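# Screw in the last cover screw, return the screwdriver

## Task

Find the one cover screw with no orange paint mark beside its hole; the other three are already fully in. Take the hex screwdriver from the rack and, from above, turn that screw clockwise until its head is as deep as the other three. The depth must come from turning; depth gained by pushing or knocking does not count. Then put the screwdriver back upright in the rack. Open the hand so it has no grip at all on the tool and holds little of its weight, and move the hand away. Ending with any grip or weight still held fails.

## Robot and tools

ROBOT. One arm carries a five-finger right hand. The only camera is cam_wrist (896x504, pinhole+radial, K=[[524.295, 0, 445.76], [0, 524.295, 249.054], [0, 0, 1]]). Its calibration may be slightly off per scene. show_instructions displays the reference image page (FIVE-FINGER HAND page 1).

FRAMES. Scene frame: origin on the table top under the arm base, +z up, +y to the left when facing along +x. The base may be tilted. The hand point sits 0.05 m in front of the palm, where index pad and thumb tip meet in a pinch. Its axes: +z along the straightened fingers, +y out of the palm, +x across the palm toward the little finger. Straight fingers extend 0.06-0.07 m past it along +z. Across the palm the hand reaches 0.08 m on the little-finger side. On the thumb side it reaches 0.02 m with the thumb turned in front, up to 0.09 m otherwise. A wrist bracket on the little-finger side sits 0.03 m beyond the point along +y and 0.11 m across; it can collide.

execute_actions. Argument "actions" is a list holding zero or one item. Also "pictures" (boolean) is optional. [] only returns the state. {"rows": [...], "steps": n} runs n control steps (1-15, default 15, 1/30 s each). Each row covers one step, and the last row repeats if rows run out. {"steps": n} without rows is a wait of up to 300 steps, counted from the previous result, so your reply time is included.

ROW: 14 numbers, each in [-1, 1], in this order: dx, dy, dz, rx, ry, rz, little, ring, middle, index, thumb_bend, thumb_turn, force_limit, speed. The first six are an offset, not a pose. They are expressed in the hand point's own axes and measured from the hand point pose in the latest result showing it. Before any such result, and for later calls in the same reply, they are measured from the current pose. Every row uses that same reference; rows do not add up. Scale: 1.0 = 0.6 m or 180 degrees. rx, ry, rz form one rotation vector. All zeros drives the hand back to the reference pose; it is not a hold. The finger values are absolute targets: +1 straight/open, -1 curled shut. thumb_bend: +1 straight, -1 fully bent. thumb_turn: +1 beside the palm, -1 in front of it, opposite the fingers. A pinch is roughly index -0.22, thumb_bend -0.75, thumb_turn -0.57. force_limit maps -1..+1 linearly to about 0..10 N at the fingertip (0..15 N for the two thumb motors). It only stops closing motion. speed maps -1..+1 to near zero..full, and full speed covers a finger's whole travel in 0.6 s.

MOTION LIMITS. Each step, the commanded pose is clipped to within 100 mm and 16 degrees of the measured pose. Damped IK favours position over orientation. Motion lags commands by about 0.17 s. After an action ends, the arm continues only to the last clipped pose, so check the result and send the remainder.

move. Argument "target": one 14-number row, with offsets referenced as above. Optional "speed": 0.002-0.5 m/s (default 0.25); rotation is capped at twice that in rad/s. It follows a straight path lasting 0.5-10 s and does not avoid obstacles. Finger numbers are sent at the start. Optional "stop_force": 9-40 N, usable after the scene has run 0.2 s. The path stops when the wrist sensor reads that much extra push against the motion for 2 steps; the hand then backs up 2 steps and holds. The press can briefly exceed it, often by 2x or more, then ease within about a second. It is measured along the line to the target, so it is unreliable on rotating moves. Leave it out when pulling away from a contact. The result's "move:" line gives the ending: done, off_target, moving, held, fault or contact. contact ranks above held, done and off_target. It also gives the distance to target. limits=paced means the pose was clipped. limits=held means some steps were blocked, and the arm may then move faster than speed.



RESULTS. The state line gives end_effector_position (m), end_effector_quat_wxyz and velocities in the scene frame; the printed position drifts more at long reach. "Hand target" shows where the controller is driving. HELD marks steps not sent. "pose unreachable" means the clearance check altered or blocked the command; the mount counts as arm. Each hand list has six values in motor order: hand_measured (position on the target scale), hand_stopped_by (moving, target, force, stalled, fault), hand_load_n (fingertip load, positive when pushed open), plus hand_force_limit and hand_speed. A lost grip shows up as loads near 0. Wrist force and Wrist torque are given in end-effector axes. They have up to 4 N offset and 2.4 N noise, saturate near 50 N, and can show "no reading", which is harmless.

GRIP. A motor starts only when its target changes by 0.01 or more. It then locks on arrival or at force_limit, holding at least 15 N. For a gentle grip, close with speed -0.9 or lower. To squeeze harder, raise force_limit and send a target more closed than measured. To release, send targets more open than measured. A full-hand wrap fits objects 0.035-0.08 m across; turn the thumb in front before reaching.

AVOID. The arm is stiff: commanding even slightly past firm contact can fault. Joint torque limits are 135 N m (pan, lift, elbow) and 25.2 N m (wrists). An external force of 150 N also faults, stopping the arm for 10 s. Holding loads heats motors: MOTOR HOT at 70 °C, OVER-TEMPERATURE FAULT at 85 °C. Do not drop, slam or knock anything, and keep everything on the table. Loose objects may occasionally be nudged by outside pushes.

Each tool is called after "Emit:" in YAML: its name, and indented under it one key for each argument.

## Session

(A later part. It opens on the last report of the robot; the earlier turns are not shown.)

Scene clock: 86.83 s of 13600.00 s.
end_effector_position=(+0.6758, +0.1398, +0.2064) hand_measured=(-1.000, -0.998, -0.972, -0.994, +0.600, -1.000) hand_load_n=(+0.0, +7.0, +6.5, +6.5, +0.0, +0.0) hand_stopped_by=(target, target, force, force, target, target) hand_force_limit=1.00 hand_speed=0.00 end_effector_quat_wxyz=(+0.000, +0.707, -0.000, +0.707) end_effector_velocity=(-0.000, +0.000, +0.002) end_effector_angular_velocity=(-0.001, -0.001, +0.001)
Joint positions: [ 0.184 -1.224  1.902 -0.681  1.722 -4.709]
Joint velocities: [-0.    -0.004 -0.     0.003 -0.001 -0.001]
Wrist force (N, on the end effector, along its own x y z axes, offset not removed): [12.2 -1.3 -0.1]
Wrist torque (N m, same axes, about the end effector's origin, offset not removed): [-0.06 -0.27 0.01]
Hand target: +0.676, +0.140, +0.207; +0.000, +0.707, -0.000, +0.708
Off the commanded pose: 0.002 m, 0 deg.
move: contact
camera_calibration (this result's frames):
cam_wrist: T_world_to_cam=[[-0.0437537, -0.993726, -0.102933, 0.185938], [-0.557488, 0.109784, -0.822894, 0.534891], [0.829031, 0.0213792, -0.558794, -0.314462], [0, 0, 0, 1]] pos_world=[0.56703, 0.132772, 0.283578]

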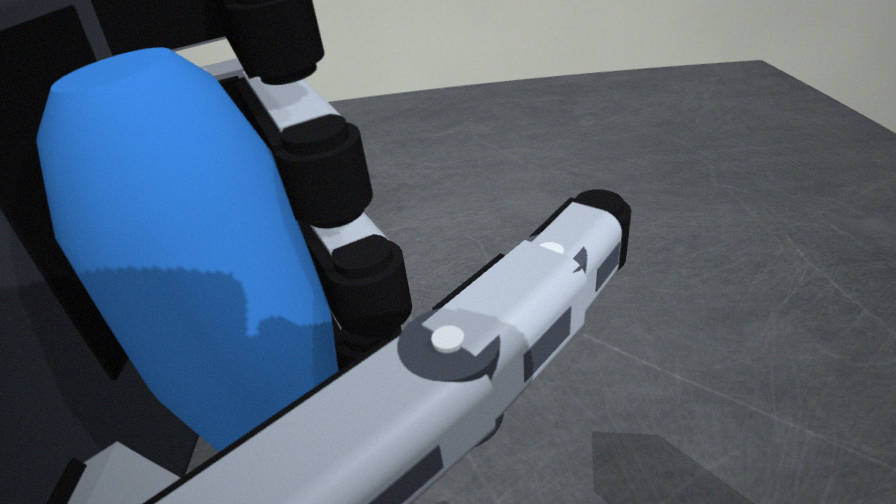

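Emit:
move:
  target: [0.006,0,0.0028,0,0,0,-1,-1,-1,-1,0.6,-1,1,0]
  speed: 0.01

Emit:
move:
  target: [-0.0078,0,0,0,0,0,-1,-1,-1,-1,0.6,-1,1,0]
  speed: 0.003
  stop_force: 9

Emit:
move:
  target: [0.006,0,0,0,0,0,-1,-1,-1,-1,0.6,-1,1,0]
  speed: 0.01

Emit:
move:
  target: [0,0,0.0085,0,0,0,-1,-1,-1,-1,0.6,-1,1,0]
  speed: 0.01

Emit:
move:
  target: [-0.0078,0,0,0,0,0,-1,-1,-1,-1,0.6,-1,1,0]
  speed: 0.003
  stop_force: 9

Emit:
move:
  target: [0.006,0,0,0,0,0,-1,-1,-1,-1,0.6,-1,1,0]
  speed: 0.01

Emit:
move:
  target: [0,0.004,-0.0045,0,0,0,-1,-1,-1,-1,0.6,-1,1,0]
  speed: 0.01

Emit:
move:
  target: [-0.0078,0,0,0,0,0,-1,-1,-1,-1,0.6,-1,1,0]
  speed: 0.003
  stop_force: 9

Emit:
move:
  target: [0.008,0,0,0,0,0,-1,-1,-1,-1,0.6,-1,1,0]
  speed: 0.01

Emit:
move:
  target: [0,-0.0085,0,0,0,0,-1,-1,-1,-1,0.6,-1,1,0]
  speed: 0.01

Emit:
move:
  target: [-0.0098,0,0,0,0,0,-1,-1,-1,-1,0.6,-1,1,0]
  speed: 0.003
  stop_force: 9

Scene clock: 90.03 s of 13600.00 s.
end_effector_position=(+0.6774, +0.1398, +0.2099) hand_measured=(-1.000, -0.998, -0.972, -0.994, +0.600, -1.000) hand_load_n=(+0.0, +7.5, +6.5, +6.5, +0.0, +0.0) hand_stopped_by=(target, target, force, force, target, target) hand_force_limit=1.00 hand_speed=0.00 end_effector_quat_wxyz=(+0.000, +0.707, -0.000, +0.707) end_effector_velocity=(+0.001, -0.000, +0.000) end_effector_angular_velocity=(-0.001, +0.002, -0.001)
Joint positions: [ 0.184 -1.227  1.894 -0.671  1.721 -4.709]
Joint velocities: [-0.     0.    -0.003  0.005  0.001 -0.   ]
Wrist force (N, on the end effector, along its own x y z axes, offset not removed): [-2.9 -0.7 -0.9]
Wrist torque (N m, same axes, about the end effector's origin, offset not removed): [0.07 0.34 -0.24]
Hand target: +0.677, +0.140, +0.210; +0.000, +0.707, -0.000, +0.707
Off the commanded pose: 0.000 m, 0 deg.
move: done
camera_calibration (this result's frames):
cam_wrist: T_world_to_cam=[[-0.0437425, -0.993726, -0.102935, 0.186365], [-0.557472, 0.10978, -0.822906, 0.538638], [0.829043, 0.0213874, -0.558776, -0.313872], [0, 0, 0, 1]] pos_world=[0.568641, 0.132777, 0.287047]

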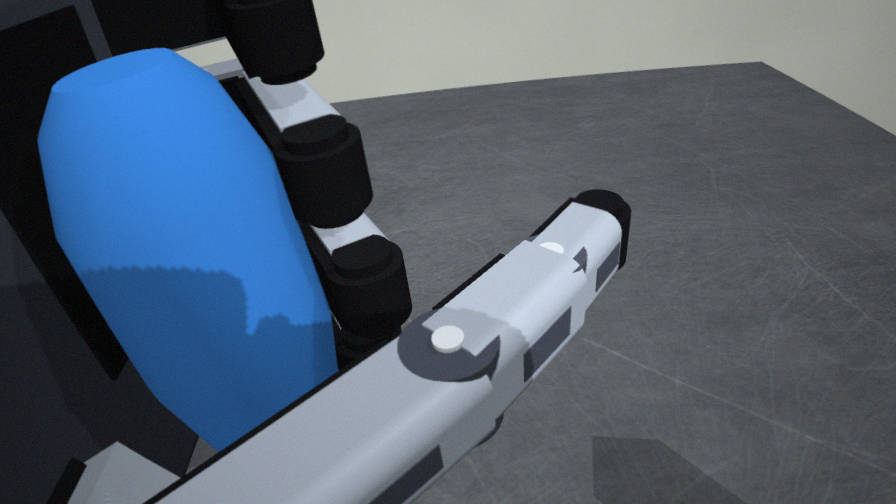

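Scene clock: 91.80 s of 13600.00 s.
end_effector_position=(+0.6774, +0.1398, +0.2053) hand_measured=(-1.000, -0.998, -0.972, -0.994, +0.600, -1.000) hand_load_n=(+0.0, +7.0, +6.5, +6.5, +0.0, +0.0) hand_stopped_by=(target, target, force, force, target, target) hand_force_limit=1.00 hand_speed=0.00 end_effector_quat_wxyz=(+0.000, +0.707, -0.000, +0.707) end_effector_velocity=(-0.000, -0.000, -0.002) end_effector_angular_velocity=(-0.000, +0.002, -0.000)
Joint positions: [ 0.184 -1.22   1.899 -0.683  1.721 -4.709]
Joint velocities: [ 0.     0.002  0.001 -0.001  0.     0.   ]
Wrist force (N, on the end effector, along its own x y z axes, offset not removed): [-2.6 -1.1 -1.7]
Wrist torque (N m, same axes, about the end effector's origin, offset not removed): [0.11 0.49 -0.31]
Hand target: +0.677, +0.140, +0.205; +0.000, +0.707, -0.000, +0.707
Off the commanded pose: 0.000 m, 0 deg.
move: done
camera_calibration (this result's frames):
cam_wrist: T_world_to_cam=[[-0.0437838, -0.993724, -0.102934, 0.185885], [-0.557472, 0.109802, -0.822902, 0.534837], [0.82904, 0.0213529, -0.558781, -0.316454], [0, 0, 0, 1]] pos_world=[0.568649, 0.13275, 0.282424]

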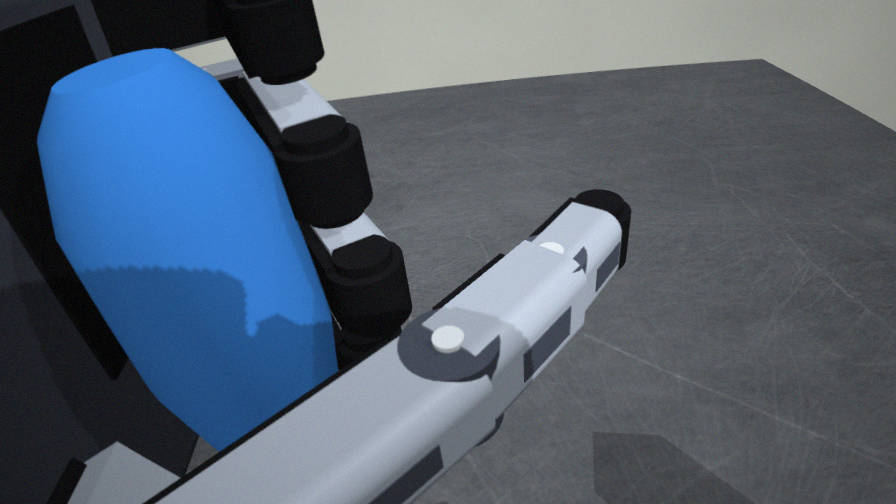

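Scene clock: 92.50 s of 13600.00 s.
end_effector_position=(+0.6774, +0.1398, +0.2087) hand_measured=(-1.000, -0.998, -0.972, -0.994, +0.600, -1.000) hand_load_n=(+0.0, +7.5, +6.5, +6.5, +0.0, +0.0) hand_stopped_by=(target, target, force, force, target, target) hand_force_limit=1.00 hand_speed=0.00 end_effector_quat_wxyz=(+0.000, +0.707, -0.000, +0.707) end_effector_velocity=(+0.000, +0.000, +0.001) end_effector_angular_velocity=(+0.002, +0.001, -0.000)
Joint positions: [ 0.184 -1.225  1.896 -0.674  1.721 -4.709]
Joint velocities: [ 0.    -0.001 -0.002  0.004  0.     0.002]
Wrist force (N, on the end effector, along its own x y z axes, offset not removed): [-3.4 -0.4 -0.8]
Wrist torque (N m, same axes, about the end effector's origin, offset not removed): [0.08 0.43 -0.24]
Hand target: +0.677, +0.140, +0.209; +0.000, +0.707, -0.000, +0.707
Off the commanded pose: 0.000 m, 0 deg.
move: done
camera_calibration (this result's frames):
cam_wrist: T_world_to_cam=[[-0.0437846, -0.993724, -0.102933, 0.186252], [-0.557477, 0.109801, -0.822899, 0.537672], [0.829037, 0.0213523, -0.558786, -0.314512], [0, 0, 0, 1]] pos_world=[0.568636, 0.132762, 0.285877]

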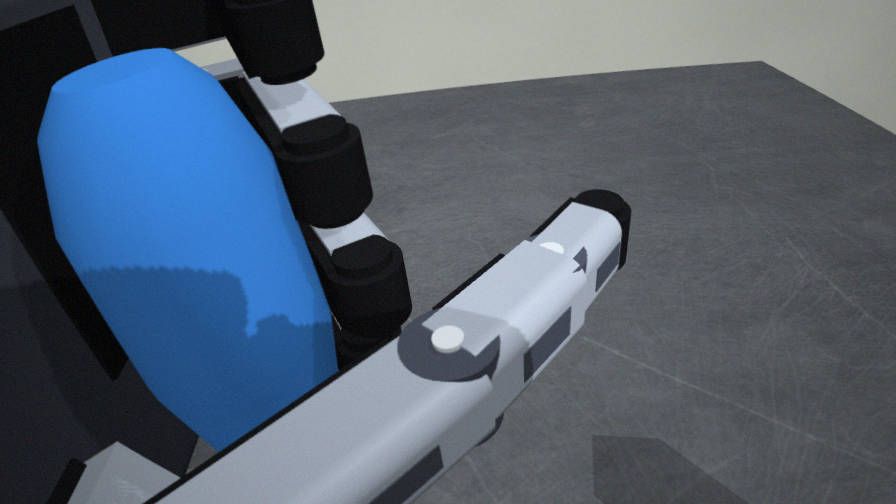

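Scene clock: 93.23 s of 13600.00 s.
end_effector_position=(+0.6823, +0.1398, +0.2088) hand_measured=(-1.000, -0.998, -0.972, -0.994, +0.600, -1.000) hand_load_n=(+0.0, +7.5, +6.5, +6.5, +0.0, +0.0) hand_stopped_by=(target, target, force, force, target, target) hand_force_limit=1.00 hand_speed=0.00 end_effector_quat_wxyz=(+0.000, +0.707, -0.000, +0.707) end_effector_velocity=(+0.002, +0.000, -0.000) end_effector_angular_velocity=(+0.000, -0.001, +0.000)
Joint positions: [ 0.182 -1.216  1.882 -0.67   1.72  -4.709]
Joint velocities: [-0.001  0.004 -0.005  0.001 -0.001  0.   ]
Wrist force (N, on the end effector, along its own x y z axes, offset not removed): [-2.4 -1.7 -1.0]
Wrist torque (N m, same axes, about the end effector's origin, offset not removed): [0.02 0.28 -0.31]
Hand target: +0.683, +0.140, +0.209; +0.000, +0.707, -0.000, +0.707
Off the commanded pose: 0.000 m, 0 deg.
move: done
camera_calibration (this result's frames):
cam_wrist: T_world_to_cam=[[-0.0437774, -0.993725, -0.10293, 0.186459], [-0.557468, 0.109795, -0.822906, 0.54041], [0.829043, 0.0213553, -0.558777, -0.318588], [0, 0, 0, 1]] pos_world=[0.573547, 0.132759, 0.285879]

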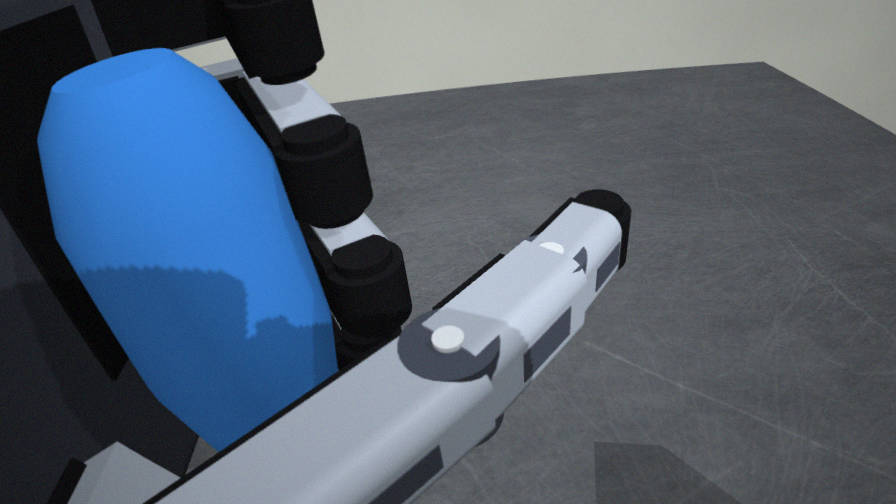

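Scene clock: 95.00 s of 13600.00 s.
end_effector_position=(+0.6823, +0.1398, +0.2041) hand_measured=(-1.000, -0.998, -0.972, -0.994, +0.600, -1.000) hand_load_n=(+0.0, +7.5, +6.5, +6.5, +0.0, +0.0) hand_stopped_by=(target, target, force, force, target, target) hand_force_limit=1.00 hand_speed=0.00 end_effector_quat_wxyz=(+0.000, +0.707, -0.000, +0.707) end_effector_velocity=(-0.000, -0.000, +0.000) end_effector_angular_velocity=(+0.000, -0.001, -0.000)
Joint positions: [ 0.182 -1.209  1.887 -0.681  1.72  -4.709]
Joint velocities: [ 0.    -0.     0.    -0.001  0.     0.   ]
Wrist force (N, on the end effector, along its own x y z axes, offset not removed): [-3.2 -2.3 1.4]
Wrist torque (N m, same axes, about the end effector's origin, offset not removed): [-0.31 0.47 -0.28]
Hand target: +0.682, +0.140, +0.204; +0.000, +0.707, -0.000, +0.707
Off the commanded pose: 0.000 m, 0 deg.
move: done
camera_calibration (this result's frames):
cam_wrist: T_world_to_cam=[[-0.0437822, -0.993725, -0.10293, 0.18598], [-0.557472, 0.109798, -0.822903, 0.536609], [0.829041, 0.0213522, -0.558781, -0.32117], [0, 0, 0, 1]] pos_world=[0.57355, 0.132752, 0.281256]

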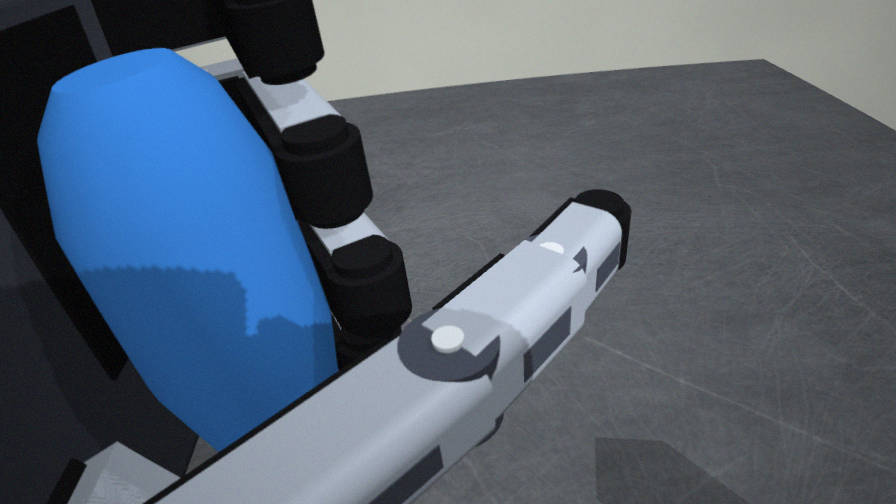

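Scene clock: 95.70 s of 13600.00 s.
end_effector_position=(+0.6823, +0.1398, +0.2076) hand_measured=(-1.000, -0.998, -0.972, -0.994, +0.600, -1.000) hand_load_n=(+0.0, +7.5, +6.5, +6.5, +0.0, +0.0) hand_stopped_by=(target, target, force, force, target, target) hand_force_limit=1.00 hand_speed=0.00 end_effector_quat_wxyz=(+0.000, +0.707, -0.000, +0.707) end_effector_velocity=(+0.000, +0.000, +0.002) end_effector_angular_velocity=(-0.001, -0.000, +0.001)
Joint positions: [ 0.182 -1.214  1.883 -0.673  1.72  -4.709]
Joint velocities: [ 0.    -0.002 -0.001  0.004 -0.001 -0.001]
Wrist force (N, on the end effector, along its own x y z axes, offset not removed): [-1.8 -2.8 1.4]
Wrist torque (N m, same axes, about the end effector's origin, offset not removed): [-0.50 0.14 -0.23]
Hand target: +0.682, +0.140, +0.208; +0.000, +0.707, -0.000, +0.707
Off the commanded pose: 0.000 m, 0 deg.
move: done
camera_calibration (this result's frames):
cam_wrist: T_world_to_cam=[[-0.0437819, -0.993725, -0.102929, 0.186347], [-0.557476, 0.109797, -0.822901, 0.539444], [0.829038, 0.0213525, -0.558785, -0.319228], [0, 0, 0, 1]] pos_world=[0.573538, 0.132764, 0.28471]

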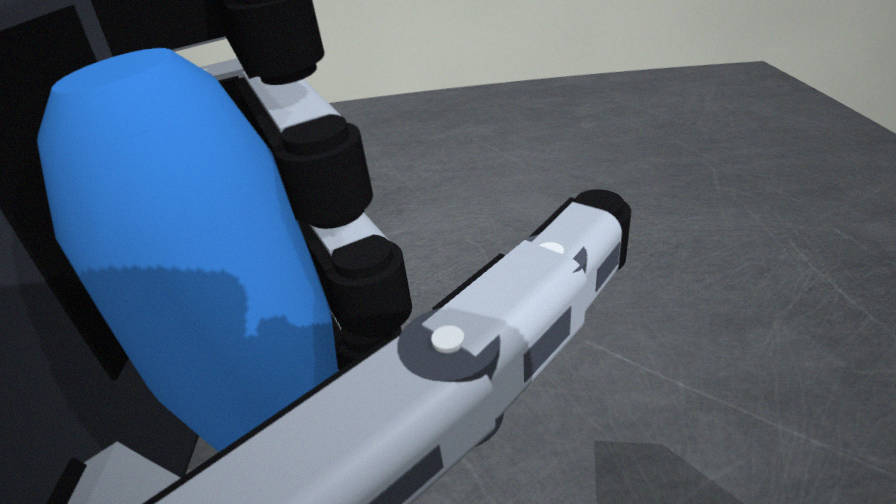

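Scene clock: 96.40 s of 13600.00 s.
end_effector_position=(+0.6797, +0.1375, +0.2076) hand_measured=(-1.000, -0.998, -0.972, -0.994, +0.600, -1.000) hand_load_n=(+0.0, +7.5, +6.5, +6.5, +0.0, +0.0) hand_stopped_by=(target, target, force, force, target, target) hand_force_limit=1.00 hand_speed=0.00 end_effector_quat_wxyz=(+0.000, +0.707, -0.000, +0.707) end_effector_velocity=(-0.001, -0.001, -0.001) end_effector_angular_velocity=(-0.001, +0.002, +0.001)
Joint positions: [ 0.178 -1.221  1.893 -0.676  1.716 -4.709]
Joint velocities: [-0.002 -0.002  0.004 -0.001 -0.003 -0.001]
Wrist force (N, on the end effector, along its own x y z axes, offset not removed): [-2.9 -3.3 -0.6]
Wrist torque (N m, same axes, about the end effector's origin, offset not removed): [-0.37 0.30 -0.43]
Hand target: +0.680, +0.137, +0.208; +0.000, +0.707, -0.000, +0.707
Off the commanded pose: 0.000 m, 0 deg.
move: done
camera_calibration (this result's frames):
cam_wrist: T_world_to_cam=[[-0.0437898, -0.993724, -0.102931, 0.183951], [-0.557473, 0.109803, -0.822901, 0.538255], [0.829039, 0.0213467, -0.558783, -0.317026], [0, 0, 0, 1]] pos_world=[0.570945, 0.130462, 0.284716]

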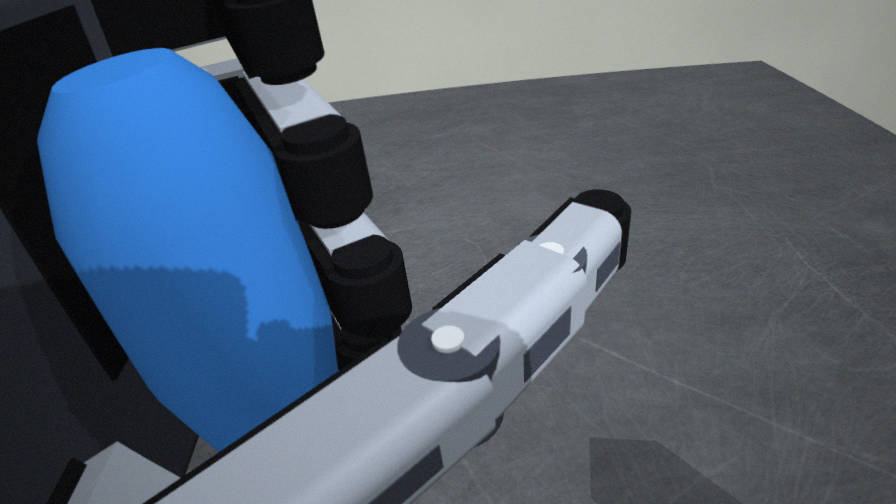

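Scene clock: 98.17 s of 13600.00 s.
end_effector_position=(+0.6797, +0.1375, +0.2030) hand_measured=(-1.000, -0.998, -0.972, -0.994, +0.600, -1.000) hand_load_n=(+0.0, +7.5, +6.5, +6.5, +0.0, +0.0) hand_stopped_by=(target, target, force, force, target, target) hand_force_limit=1.00 hand_speed=0.00 end_effector_quat_wxyz=(+0.000, +0.707, -0.000, +0.707) end_effector_velocity=(+0.000, +0.000, -0.001) end_effector_angular_velocity=(-0.000, +0.001, +0.001)
Joint positions: [ 0.178 -1.214  1.898 -0.687  1.716 -4.709]
Joint velocities: [ 0.     0.002  0.    -0.002 -0.001 -0.   ]
Wrist force (N, on the end effector, along its own x y z axes, offset not removed): [-2.7 -3.2 0.3]
Wrist torque (N m, same axes, about the end effector's origin, offset not removed): [-0.43 0.31 -0.35]
Hand target: +0.680, +0.138, +0.203; +0.000, +0.707, -0.000, +0.707
Off the commanded pose: 0.000 m, 0 deg.
move: done
camera_calibration (this result's frames):
cam_wrist: T_world_to_cam=[[-0.0437907, -0.993723, -0.102937, 0.183472], [-0.557477, 0.109808, -0.822898, 0.534453], [0.829037, 0.0213497, -0.558787, -0.31961], [0, 0, 0, 1]] pos_world=[0.570948, 0.130457, 0.280093]

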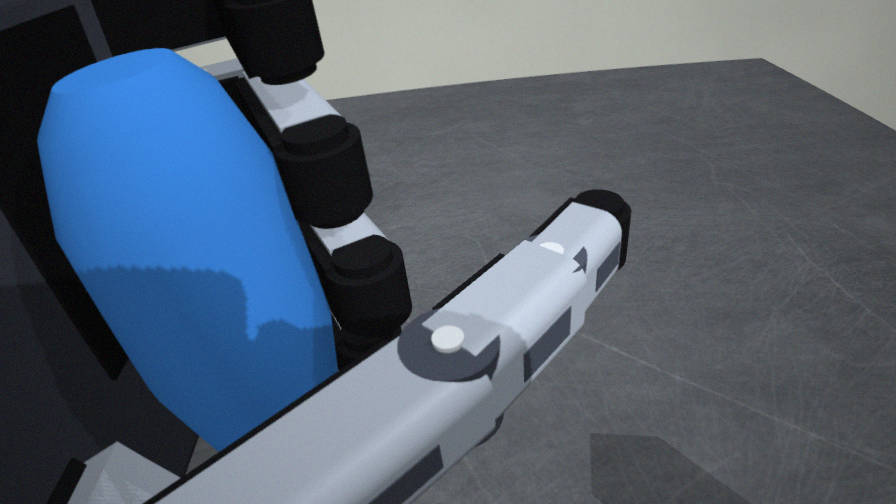

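Scene clock: 98.87 s of 13600.00 s.
end_effector_position=(+0.6797, +0.1375, +0.2076) hand_measured=(-1.000, -0.998, -0.972, -0.994, +0.600, -1.000) hand_load_n=(+0.0, +7.5, +6.5, +6.5, +0.0, +0.0) hand_stopped_by=(target, target, force, force, target, target) hand_force_limit=1.00 hand_speed=0.00 end_effector_quat_wxyz=(+0.000, +0.707, -0.000, +0.707) end_effector_velocity=(+0.000, +0.000, +0.002) end_effector_angular_velocity=(+0.002, +0.000, +0.001)
Joint positions: [ 0.178 -1.221  1.893 -0.676  1.716 -4.709]
Joint velocities: [ 0.    -0.003 -0.002  0.005 -0.001  0.002]
Wrist force (N, on the end effector, along its own x y z axes, offset not removed): [-1.7 -0.8 0.7]
Wrist torque (N m, same axes, about the end effector's origin, offset not removed): [-0.08 0.19 -0.29]
Hand target: +0.680, +0.138, +0.208; +0.000, +0.707, -0.000, +0.707
Off the commanded pose: 0.000 m, 0 deg.
move: done
camera_calibration (this result's frames):
cam_wrist: T_world_to_cam=[[-0.0437906, -0.993723, -0.102937, 0.183962], [-0.557476, 0.109808, -0.822899, 0.538234], [0.829038, 0.0213498, -0.558785, -0.317025], [0, 0, 0, 1]] pos_world=[0.570933, 0.130473, 0.2847]

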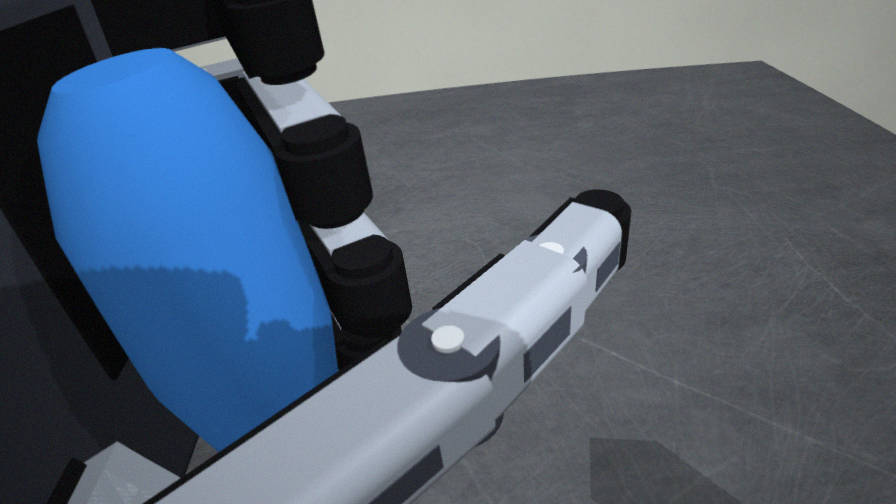

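Scene clock: 99.60 s of 13600.00 s.
end_effector_position=(+0.6797, +0.1424, +0.2076) hand_measured=(-1.000, -0.998, -0.972, -0.994, +0.600, -1.000) hand_load_n=(+0.0, +7.5, +6.5, +6.5, +0.0, +0.0) hand_stopped_by=(target, target, force, force, target, target) hand_force_limit=1.00 hand_speed=0.00 end_effector_quat_wxyz=(+0.000, +0.707, -0.000, +0.707) end_effector_velocity=(-0.000, +0.002, +0.000) end_effector_angular_velocity=(-0.001, -0.000, -0.001)
Joint positions: [ 0.189 -1.217  1.887 -0.674  1.726 -4.709]
Joint velocities: [ 0.004  0.002 -0.003  0.001  0.005 -0.001]
Wrist force (N, on the end effector, along its own x y z axes, offset not removed): [-2.4 -2.4 1.2]
Wrist torque (N m, same axes, about the end effector's origin, offset not removed): [-0.31 0.21 -0.39]
Hand target: +0.680, +0.143, +0.208; +0.000, +0.707, -0.000, +0.707
Off the commanded pose: 0.000 m, 0 deg.
move: done
camera_calibration (this result's frames):
cam_wrist: T_world_to_cam=[[-0.04377, -0.99372, -0.102975, 0.188844], [-0.557472, 0.109829, -0.822899, 0.537683], [0.829041, 0.0213876, -0.558779, -0.317143], [0, 0, 0, 1]] pos_world=[0.570933, 0.135388, 0.284692]

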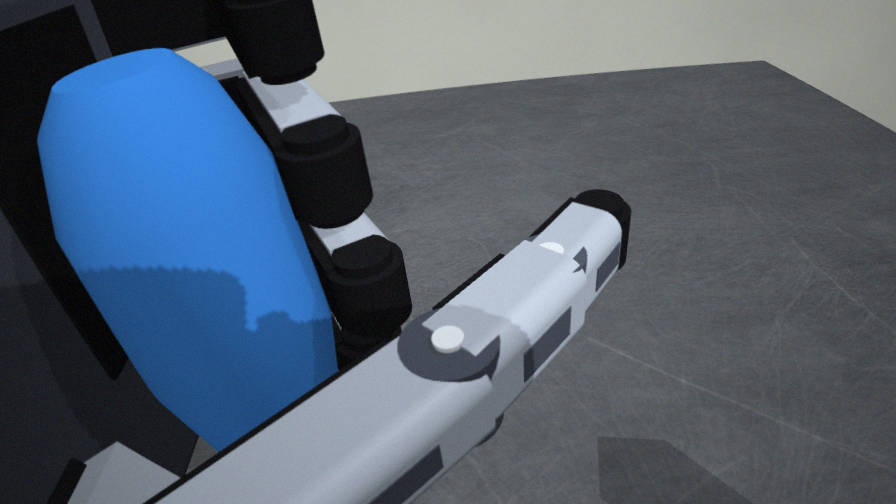

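Scene clock: 101.77 s of 13600.00 s.
end_effector_position=(+0.6797, +0.1424, +0.2017) hand_measured=(-1.000, -0.998, -0.972, -0.994, +0.600, -1.000) hand_load_n=(+0.0, +7.5, +6.5, +6.5, +0.0, +0.0) hand_stopped_by=(target, target, force, force, target, target) hand_force_limit=1.00 hand_speed=0.00 end_effector_quat_wxyz=(+0.000, +0.707, -0.000, +0.707) end_effector_velocity=(-0.000, -0.000, -0.001) end_effector_angular_velocity=(+0.001, -0.000, -0.001)
Joint positions: [ 0.189 -1.208  1.893 -0.688  1.726 -4.709]
Joint velocities: [-0.     0.001  0.001 -0.002  0.001  0.001]
Wrist force (N, on the end effector, along its own x y z axes, offset not removed): [-3.4 -1.6 0.6]
Wrist torque (N m, same axes, about the end effector's origin, offset not removed): [-0.12 0.31 -0.41]
Hand target: +0.680, +0.142, +0.202; +0.000, +0.707, -0.000, +0.707
Off the commanded pose: 0.000 m, 0 deg.
move: done
camera_calibration (this result's frames):
cam_wrist: T_world_to_cam=[[-0.043765, -0.993721, -0.102974, 0.188229], [-0.557477, 0.109825, -0.822896, 0.532899], [0.829038, 0.0213919, -0.558783, -0.3204], [0, 0, 0, 1]] pos_world=[0.570941, 0.135375, 0.278869]

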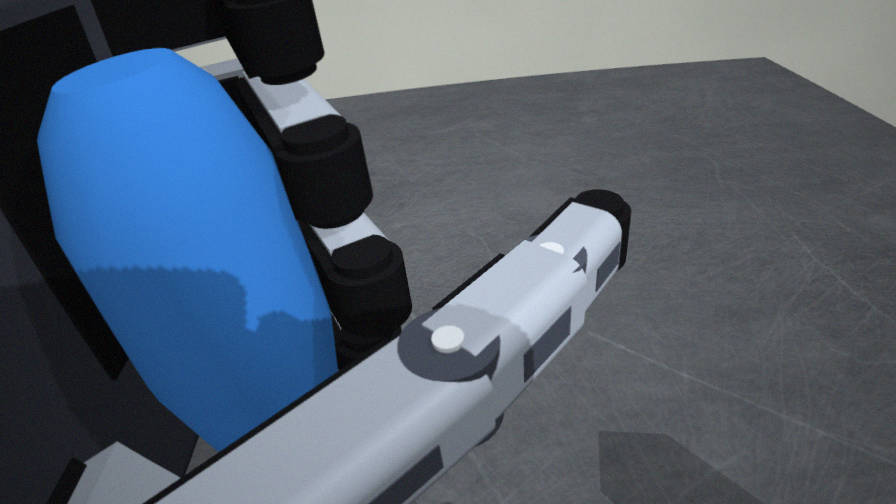

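Emit:
move:
  target: [-0.014,0.004,0.0007,0,0,0,-1,-1,-1,-1,0.6,-1,1,0]
  speed: 0.01

Emit:
move:
  target: [-0.01,0,0,0,0,0,-1,-1,-1,-1,0.6,-1,1,0]
  speed: 0.002
  stop_force: 9

Emit:
move:
  target: [0.001,-0.0094,0.0073,0.0556,0,0,-1,-1,-1,-1,0.6,-1,1,0]
  speed: 0.05

Emit:
move:
  target: [-0.01,0,0,0,0,0,-1,-1,-1,-1,0.6,-1,1,0]
  speed: 0.002
  stop_force: 9

Emit:
move:
  target: [0.001,-0.0094,0.0073,0.0556,0,0,-1,-1,-1,-1,0.6,-1,1,0]
  speed: 0.05

Emit:
move:
  target: [-0.01,0,0,0,0,0,-1,-1,-1,-1,0.6,-1,1,0]
  speed: 0.002
  stop_force: 9

Emit:
move:
  target: [0.001,-0.0094,0.0073,0.0556,0,0,-1,-1,-1,-1,0.6,-1,1,0]
  speed: 0.05

Emit:
move:
  target: [-0.01,0,0,0,0,0,-1,-1,-1,-1,0.6,-1,1,0]
  speed: 0.002
  stop_force: 9

Scene clock: 104.60 s of 13600.00 s.
end_effector_position=(+0.6801, +0.1401, +0.1935) hand_measured=(-1.000, -0.998, -0.972, -0.994, +0.600, -1.000) hand_load_n=(+0.0, +7.5, +6.5, +6.5, +0.0, +0.0) hand_stopped_by=(target, target, force, force, target, target) hand_force_limit=1.00 hand_speed=0.00 end_effector_quat_wxyz=(+0.000, +0.707, -0.000, +0.707) end_effector_velocity=(+0.000, -0.001, -0.002) end_effector_angular_velocity=(+0.000, -0.000, +0.000)
Joint positions: [ 0.183 -1.196  1.902 -0.71   1.721 -4.709]
Joint velocities: [-0.001  0.003  0.002 -0.005 -0.001  0.   ]
Wrist force (N, on the end effector, along its own x y z axes, offset not removed): [-2.5 -1.6 -0.1]
Wrist torque (N m, same axes, about the end effector's origin, offset not removed): [-0.13 0.27 -0.38]
Hand target: +0.680, +0.140, +0.193; +0.000, +0.707, -0.000, +0.707
Off the commanded pose: 0.000 m, 0 deg.
move: done
camera_calibration (this result's frames):
cam_wrist: T_world_to_cam=[[-0.0437738, -0.993723, -0.102953, 0.185059], [-0.557491, 0.109812, -0.822888, 0.526635], [0.829028, 0.0213745, -0.558799, -0.325272], [0, 0, 0, 1]] pos_world=[0.571354, 0.133019, 0.270652]

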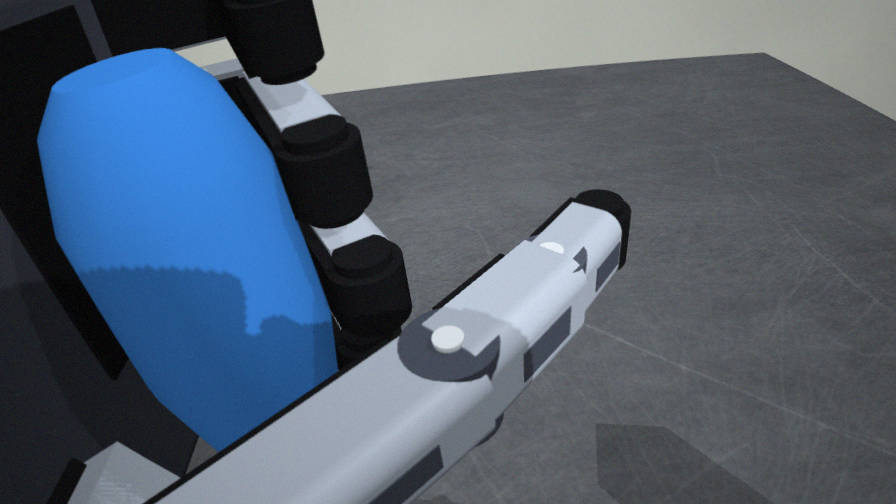

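Scene clock: 106.30 s of 13600.00 s.
end_effector_position=(+0.6802, +0.1401, +0.1909) hand_measured=(-1.000, -0.998, -0.972, -0.994, +0.600, -1.000) hand_load_n=(+0.0, +7.0, +6.5, +6.5, +0.0, +0.0) hand_stopped_by=(target, target, force, force, target, target) hand_force_limit=1.00 hand_speed=0.00 end_effector_quat_wxyz=(+0.000, +0.707, -0.000, +0.707) end_effector_velocity=(-0.000, -0.000, +0.000) end_effector_angular_velocity=(-0.001, +0.002, +0.000)
Joint positions: [ 0.183 -1.191  1.904 -0.716  1.721 -4.709]
Joint velocities: [-0.    -0.001  0.     0.003 -0.    -0.001]
Wrist force (N, on the end effector, along its own x y z axes, offset not removed): [12.4 -3.2 0.4]
Wrist torque (N m, same axes, about the end effector's origin, offset not removed): [-0.24 -0.36 0.20]
Hand target: +0.680, +0.140, +0.191; +0.000, +0.707, -0.000, +0.708
Off the commanded pose: 0.003 m, 0 deg.
move: contact
camera_calibration (this result's frames):
cam_wrist: T_world_to_cam=[[-0.0437559, -0.993721, -0.102972, 0.184785], [-0.557413, 0.109819, -0.82294, 0.524435], [0.829082, 0.0213893, -0.558718, -0.326814], [0, 0, 0, 1]] pos_world=[0.571367, 0.133022, 0.268009]

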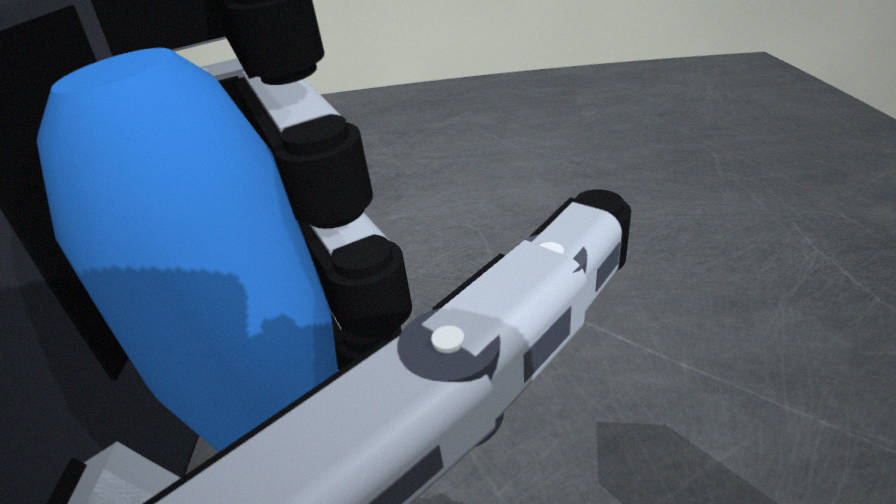

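Scene clock: 108.33 s of 13600.00 s.
end_effector_position=(+0.6845, +0.1456, +0.1915) hand_measured=(-1.000, -0.998, -0.972, -0.994, +0.600, -1.000) hand_load_n=(+0.0, +7.5, +6.0, +6.0, +0.0, +0.0) hand_stopped_by=(target, target, force, force, target, target) hand_force_limit=1.00 hand_speed=0.00 end_effector_quat_wxyz=(-0.061, +0.704, +0.061, +0.705) end_effector_velocity=(+0.000, +0.001, +0.001) end_effector_angular_velocity=(+0.000, -0.001, +0.014)
Joint positions: [ 0.098 -1.226  1.955 -0.733  1.463 -4.708]
Joint velocities: [-0.007 -0.003  0.003 -0.001 -0.022  0.   ]
Wrist force (N, on the end effector, along its own x y z axes, offset not removed): [-3.5 -2.1 0.3]
Wrist torque (N m, same axes, about the end effector's origin, offset not removed): [0.00 0.70 -0.17]
Hand target: +0.685, +0.146, +0.192; -0.061, +0.704, +0.062, +0.705
Off the commanded pose: 0.000 m, 0 deg.
move: done
camera_calibration (this result's frames):
cam_wrist: T_world_to_cam=[[0.128227, -0.986402, -0.102809, 0.07176], [-0.568106, 0.011914, -0.822869, 0.548318], [0.812905, 0.16392, -0.558853, -0.33986], [0, 0, 0, 1]] pos_world=[0.578574, 0.119961, 0.26864]

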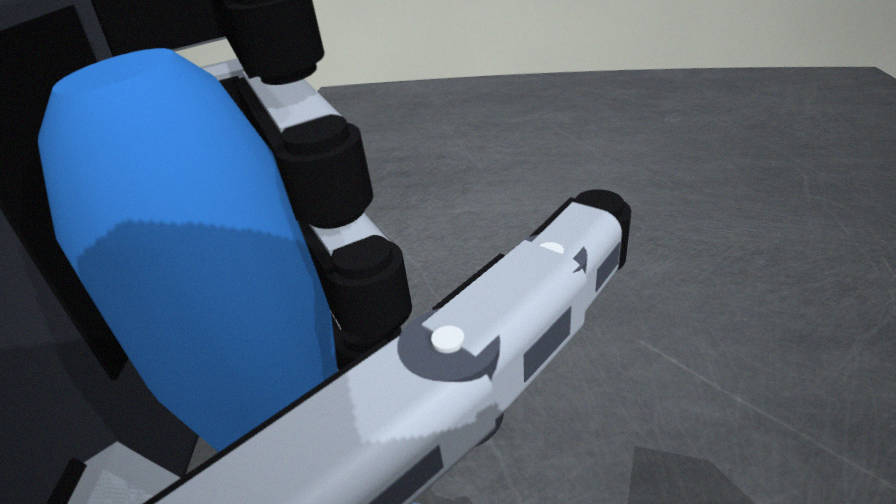

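Scene clock: 109.07 s of 13600.00 s.
end_effector_position=(+0.6845, +0.1456, +0.1908) hand_measured=(-1.000, -0.998, -0.972, -0.994, +0.600, -1.000) hand_load_n=(+0.0, +8.0, +6.0, +5.5, +0.0, +0.0) hand_stopped_by=(target, target, force, force, target, target) hand_force_limit=1.00 hand_speed=0.00 end_effector_quat_wxyz=(-0.061, +0.704, +0.061, +0.705) end_effector_velocity=(-0.001, +0.000, -0.001) end_effector_angular_velocity=(+0.001, +0.003, +0.001)
Joint positions: [ 0.098 -1.225  1.956 -0.735  1.463 -4.708]
Joint velocities: [ 0.    -0.001  0.     0.004 -0.001  0.002]
Wrist force (N, on the end effector, along its own x y z axes, offset not removed): [13.0 -0.7 2.4]
Wrist torque (N m, same axes, about the end effector's origin, offset not removed): [0.06 -0.61 0.49]
Hand target: +0.685, +0.146, +0.191; -0.061, +0.704, +0.061, +0.705
Off the commanded pose: 0.005 m, 0 deg.
move: contact
camera_calibration (this result's frames):
cam_wrist: T_world_to_cam=[[0.128201, -0.986405, -0.102813, 0.0716824], [-0.568083, 0.0119366, -0.822885, 0.547689], [0.812925, 0.163901, -0.558829, -0.340296], [0, 0, 0, 1]] pos_world=[0.578578, 0.119945, 0.267888]

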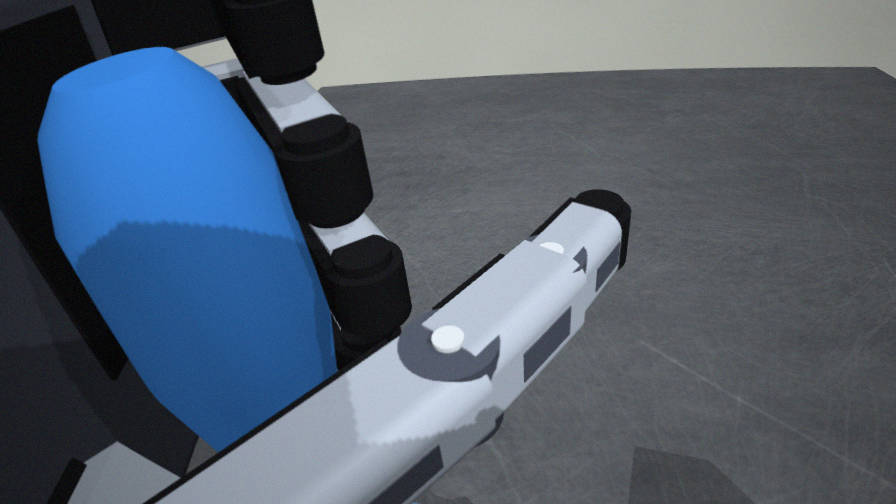

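Scene clock: 111.10 s of 13600.00 s.
end_effector_position=(+0.6878, +0.1519, +0.1914) hand_measured=(-1.000, -0.998, -0.972, -0.994, +0.600, -1.000) hand_load_n=(+0.0, +8.0, +6.0, +5.5, +0.0, +0.0) hand_stopped_by=(target, target, force, force, target, target) hand_force_limit=1.00 hand_speed=0.00 end_effector_quat_wxyz=(-0.122, +0.696, +0.122, +0.697) end_effector_velocity=(+0.000, +0.000, -0.000) end_effector_angular_velocity=(-0.000, +0.001, +0.014)
Joint positions: [ 0.009 -1.241  1.978 -0.742  1.201 -4.708]
Joint velocities: [-0.007  0.     0.    -0.    -0.021 -0.   ]
Wrist force (N, on the end effector, along its own x y z axes, offset not removed): [-3.1 -2.3 -0.1]
Wrist torque (N m, same axes, about the end effector's origin, offset not removed): [0.05 0.58 -0.13]
Hand target: +0.688, +0.152, +0.191; -0.122, +0.696, +0.122, +0.697
Off the commanded pose: 0.000 m, 0 deg.
move: done
camera_calibration (this result's frames):
cam_wrist: T_world_to_cam=[[0.29636, -0.949541, -0.102677, -0.043812], [-0.561727, -0.0863478, -0.822804, 0.560539], [0.77242, 0.301523, -0.558973, -0.336692], [0, 0, 0, 1]] pos_world=[0.587922, 0.10832, 0.268514]

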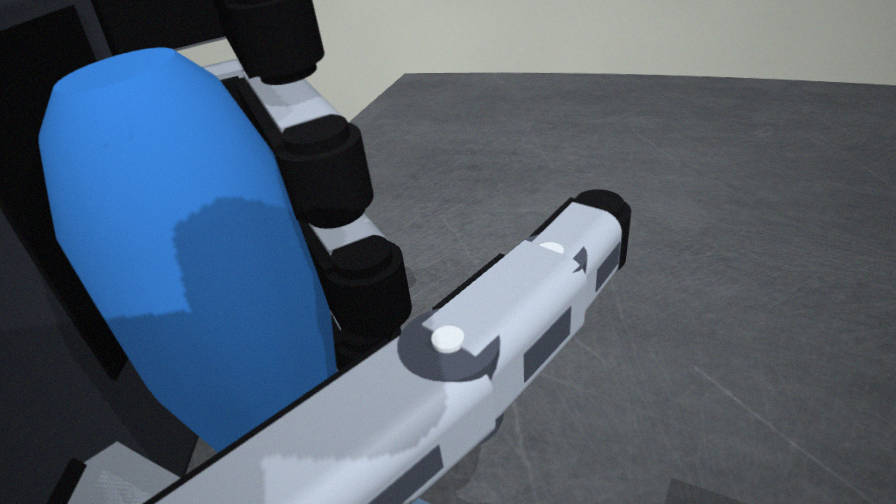

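Scene clock: 111.83 s of 13600.00 s.
end_effector_position=(+0.6878, +0.1519, +0.1906) hand_measured=(-1.000, -0.998, -0.972, -0.994, +0.600, -1.000) hand_load_n=(+0.0, +8.5, +5.5, +5.0, +0.0, +0.0) hand_stopped_by=(target, target, force, force, target, target) hand_force_limit=1.00 hand_speed=0.00 end_effector_quat_wxyz=(-0.122, +0.696, +0.122, +0.697) end_effector_velocity=(-0.001, +0.000, +0.000) end_effector_angular_velocity=(-0.000, +0.002, +0.000)
Joint positions: [ 0.009 -1.24   1.979 -0.744  1.201 -4.708]
Joint velocities: [ 0.    -0.002  0.     0.003 -0.    -0.   ]
Wrist force (N, on the end effector, along its own x y z axes, offset not removed): [9.2 -4.1 0.3]
Wrist torque (N m, same axes, about the end effector's origin, offset not removed): [-0.33 -0.04 0.09]
Hand target: +0.688, +0.152, +0.191; -0.122, +0.696, +0.122, +0.697
Off the commanded pose: 0.005 m, 0 deg.
move: contact
camera_calibration (this result's frames):
cam_wrist: T_world_to_cam=[[0.296331, -0.949549, -0.102691, -0.0438844], [-0.561755, -0.086328, -0.822787, 0.559911], [0.772411, 0.301504, -0.558995, -0.337104], [0, 0, 0, 1]] pos_world=[0.58792, 0.108304, 0.267742]

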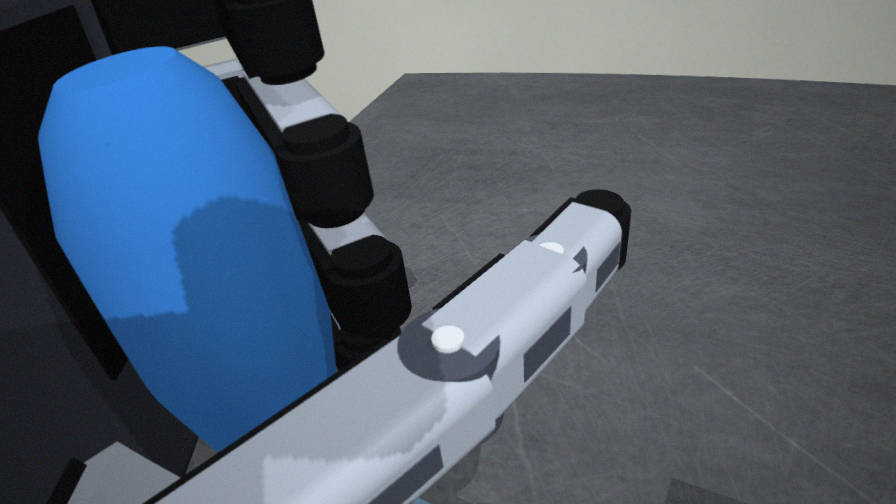

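Scene clock: 113.87 s of 13600.00 s.
end_effector_position=(+0.6900, +0.1586, +0.1912) hand_measured=(-1.000, -0.998, -0.972, -0.994, +0.600, -1.000) hand_load_n=(+0.0, +9.0, +5.5, +5.0, +0.0, +0.0) hand_stopped_by=(target, target, force, force, target, target) hand_force_limit=1.00 hand_speed=0.00 end_effector_quat_wxyz=(-0.181, +0.683, +0.182, +0.684) end_effector_velocity=(+0.000, +0.000, -0.000) end_effector_angular_velocity=(-0.000, +0.000, +0.012)
Joint positions: [-0.075 -1.237  1.973 -0.742  0.943 -4.707]
Joint velocities: [-0.006  0.001 -0.002  0.001 -0.019 -0.   ]
Wrist force (N, on the end effector, along its own x y z axes, offset not removed): [-2.4 -2.5 -1.1]
Wrist torque (N m, same axes, about the end effector's origin, offset not removed): [-0.01 0.41 0.05]
Hand target: +0.690, +0.159, +0.191; -0.182, +0.683, +0.182, +0.684
Off the commanded pose: 0.000 m, 0 deg.
move: done
camera_calibration (this result's frames):
cam_wrist: T_world_to_cam=[[0.455626, -0.88424, -0.102593, -0.158378], [-0.538547, -0.182047, -0.822694, 0.561354], [0.708782, 0.430092, -0.55915, -0.316943], [0, 0, 0, 1]] pos_world=[0.59912, 0.0984627, 0.268356]

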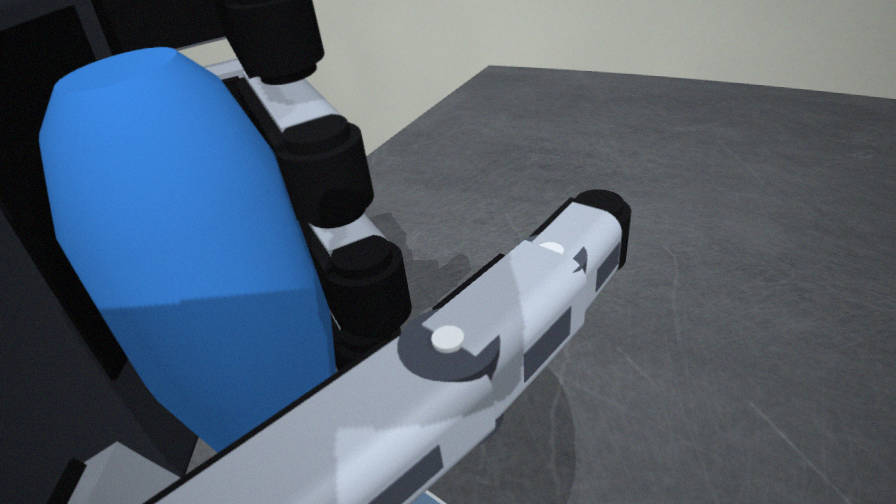

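Scene clock: 115.73 s of 13600.00 s.
end_effector_position=(+0.6900, +0.1586, +0.1882) hand_measured=(-1.000, -0.998, -0.972, -0.996, +0.600, -1.000) hand_load_n=(+0.0, +9.5, +5.0, +4.5, +0.0, +0.0) hand_stopped_by=(target, target, force, force, target, target) hand_force_limit=1.00 hand_speed=0.00 end_effector_quat_wxyz=(-0.181, +0.683, +0.182, +0.684) end_effector_velocity=(-0.000, -0.000, +0.001) end_effector_angular_velocity=(+0.000, +0.001, -0.001)
Joint positions: [-0.075 -1.232  1.976 -0.75   0.943 -4.707]
Joint velocities: [ 0.    -0.003  0.     0.003  0.001  0.   ]
Wrist force (N, on the end effector, along its own x y z axes, offset not removed): [11.4 -3.4 1.0]
Wrist torque (N m, same axes, about the end effector's origin, offset not removed): [-0.35 -0.33 0.38]
Hand target: +0.690, +0.159, +0.188; -0.181, +0.683, +0.182, +0.684
Off the commanded pose: 0.003 m, 0 deg.
move: contact
camera_calibration (this result's frames):
cam_wrist: T_world_to_cam=[[0.455619, -0.884246, -0.102569, -0.158695], [-0.538509, -0.182041, -0.822721, 0.558885], [0.708816, 0.430081, -0.559116, -0.318644], [0, 0, 0, 1]] pos_world=[0.599129, 0.0984571, 0.26537]

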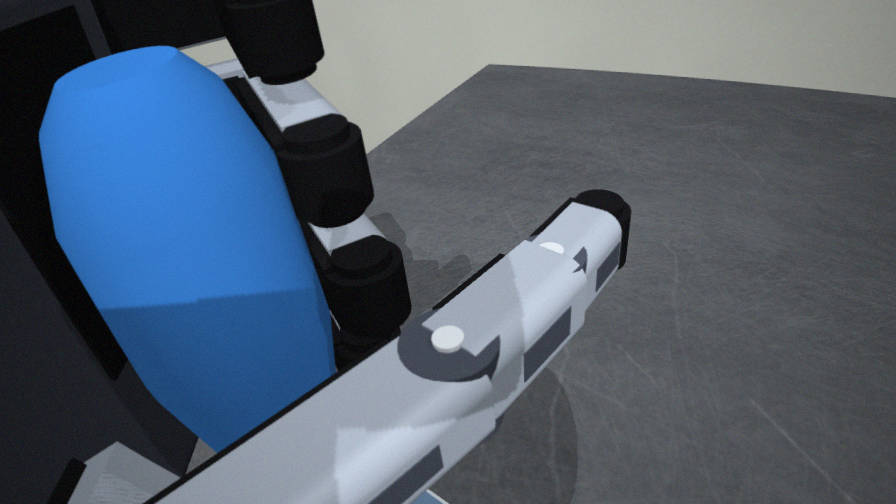

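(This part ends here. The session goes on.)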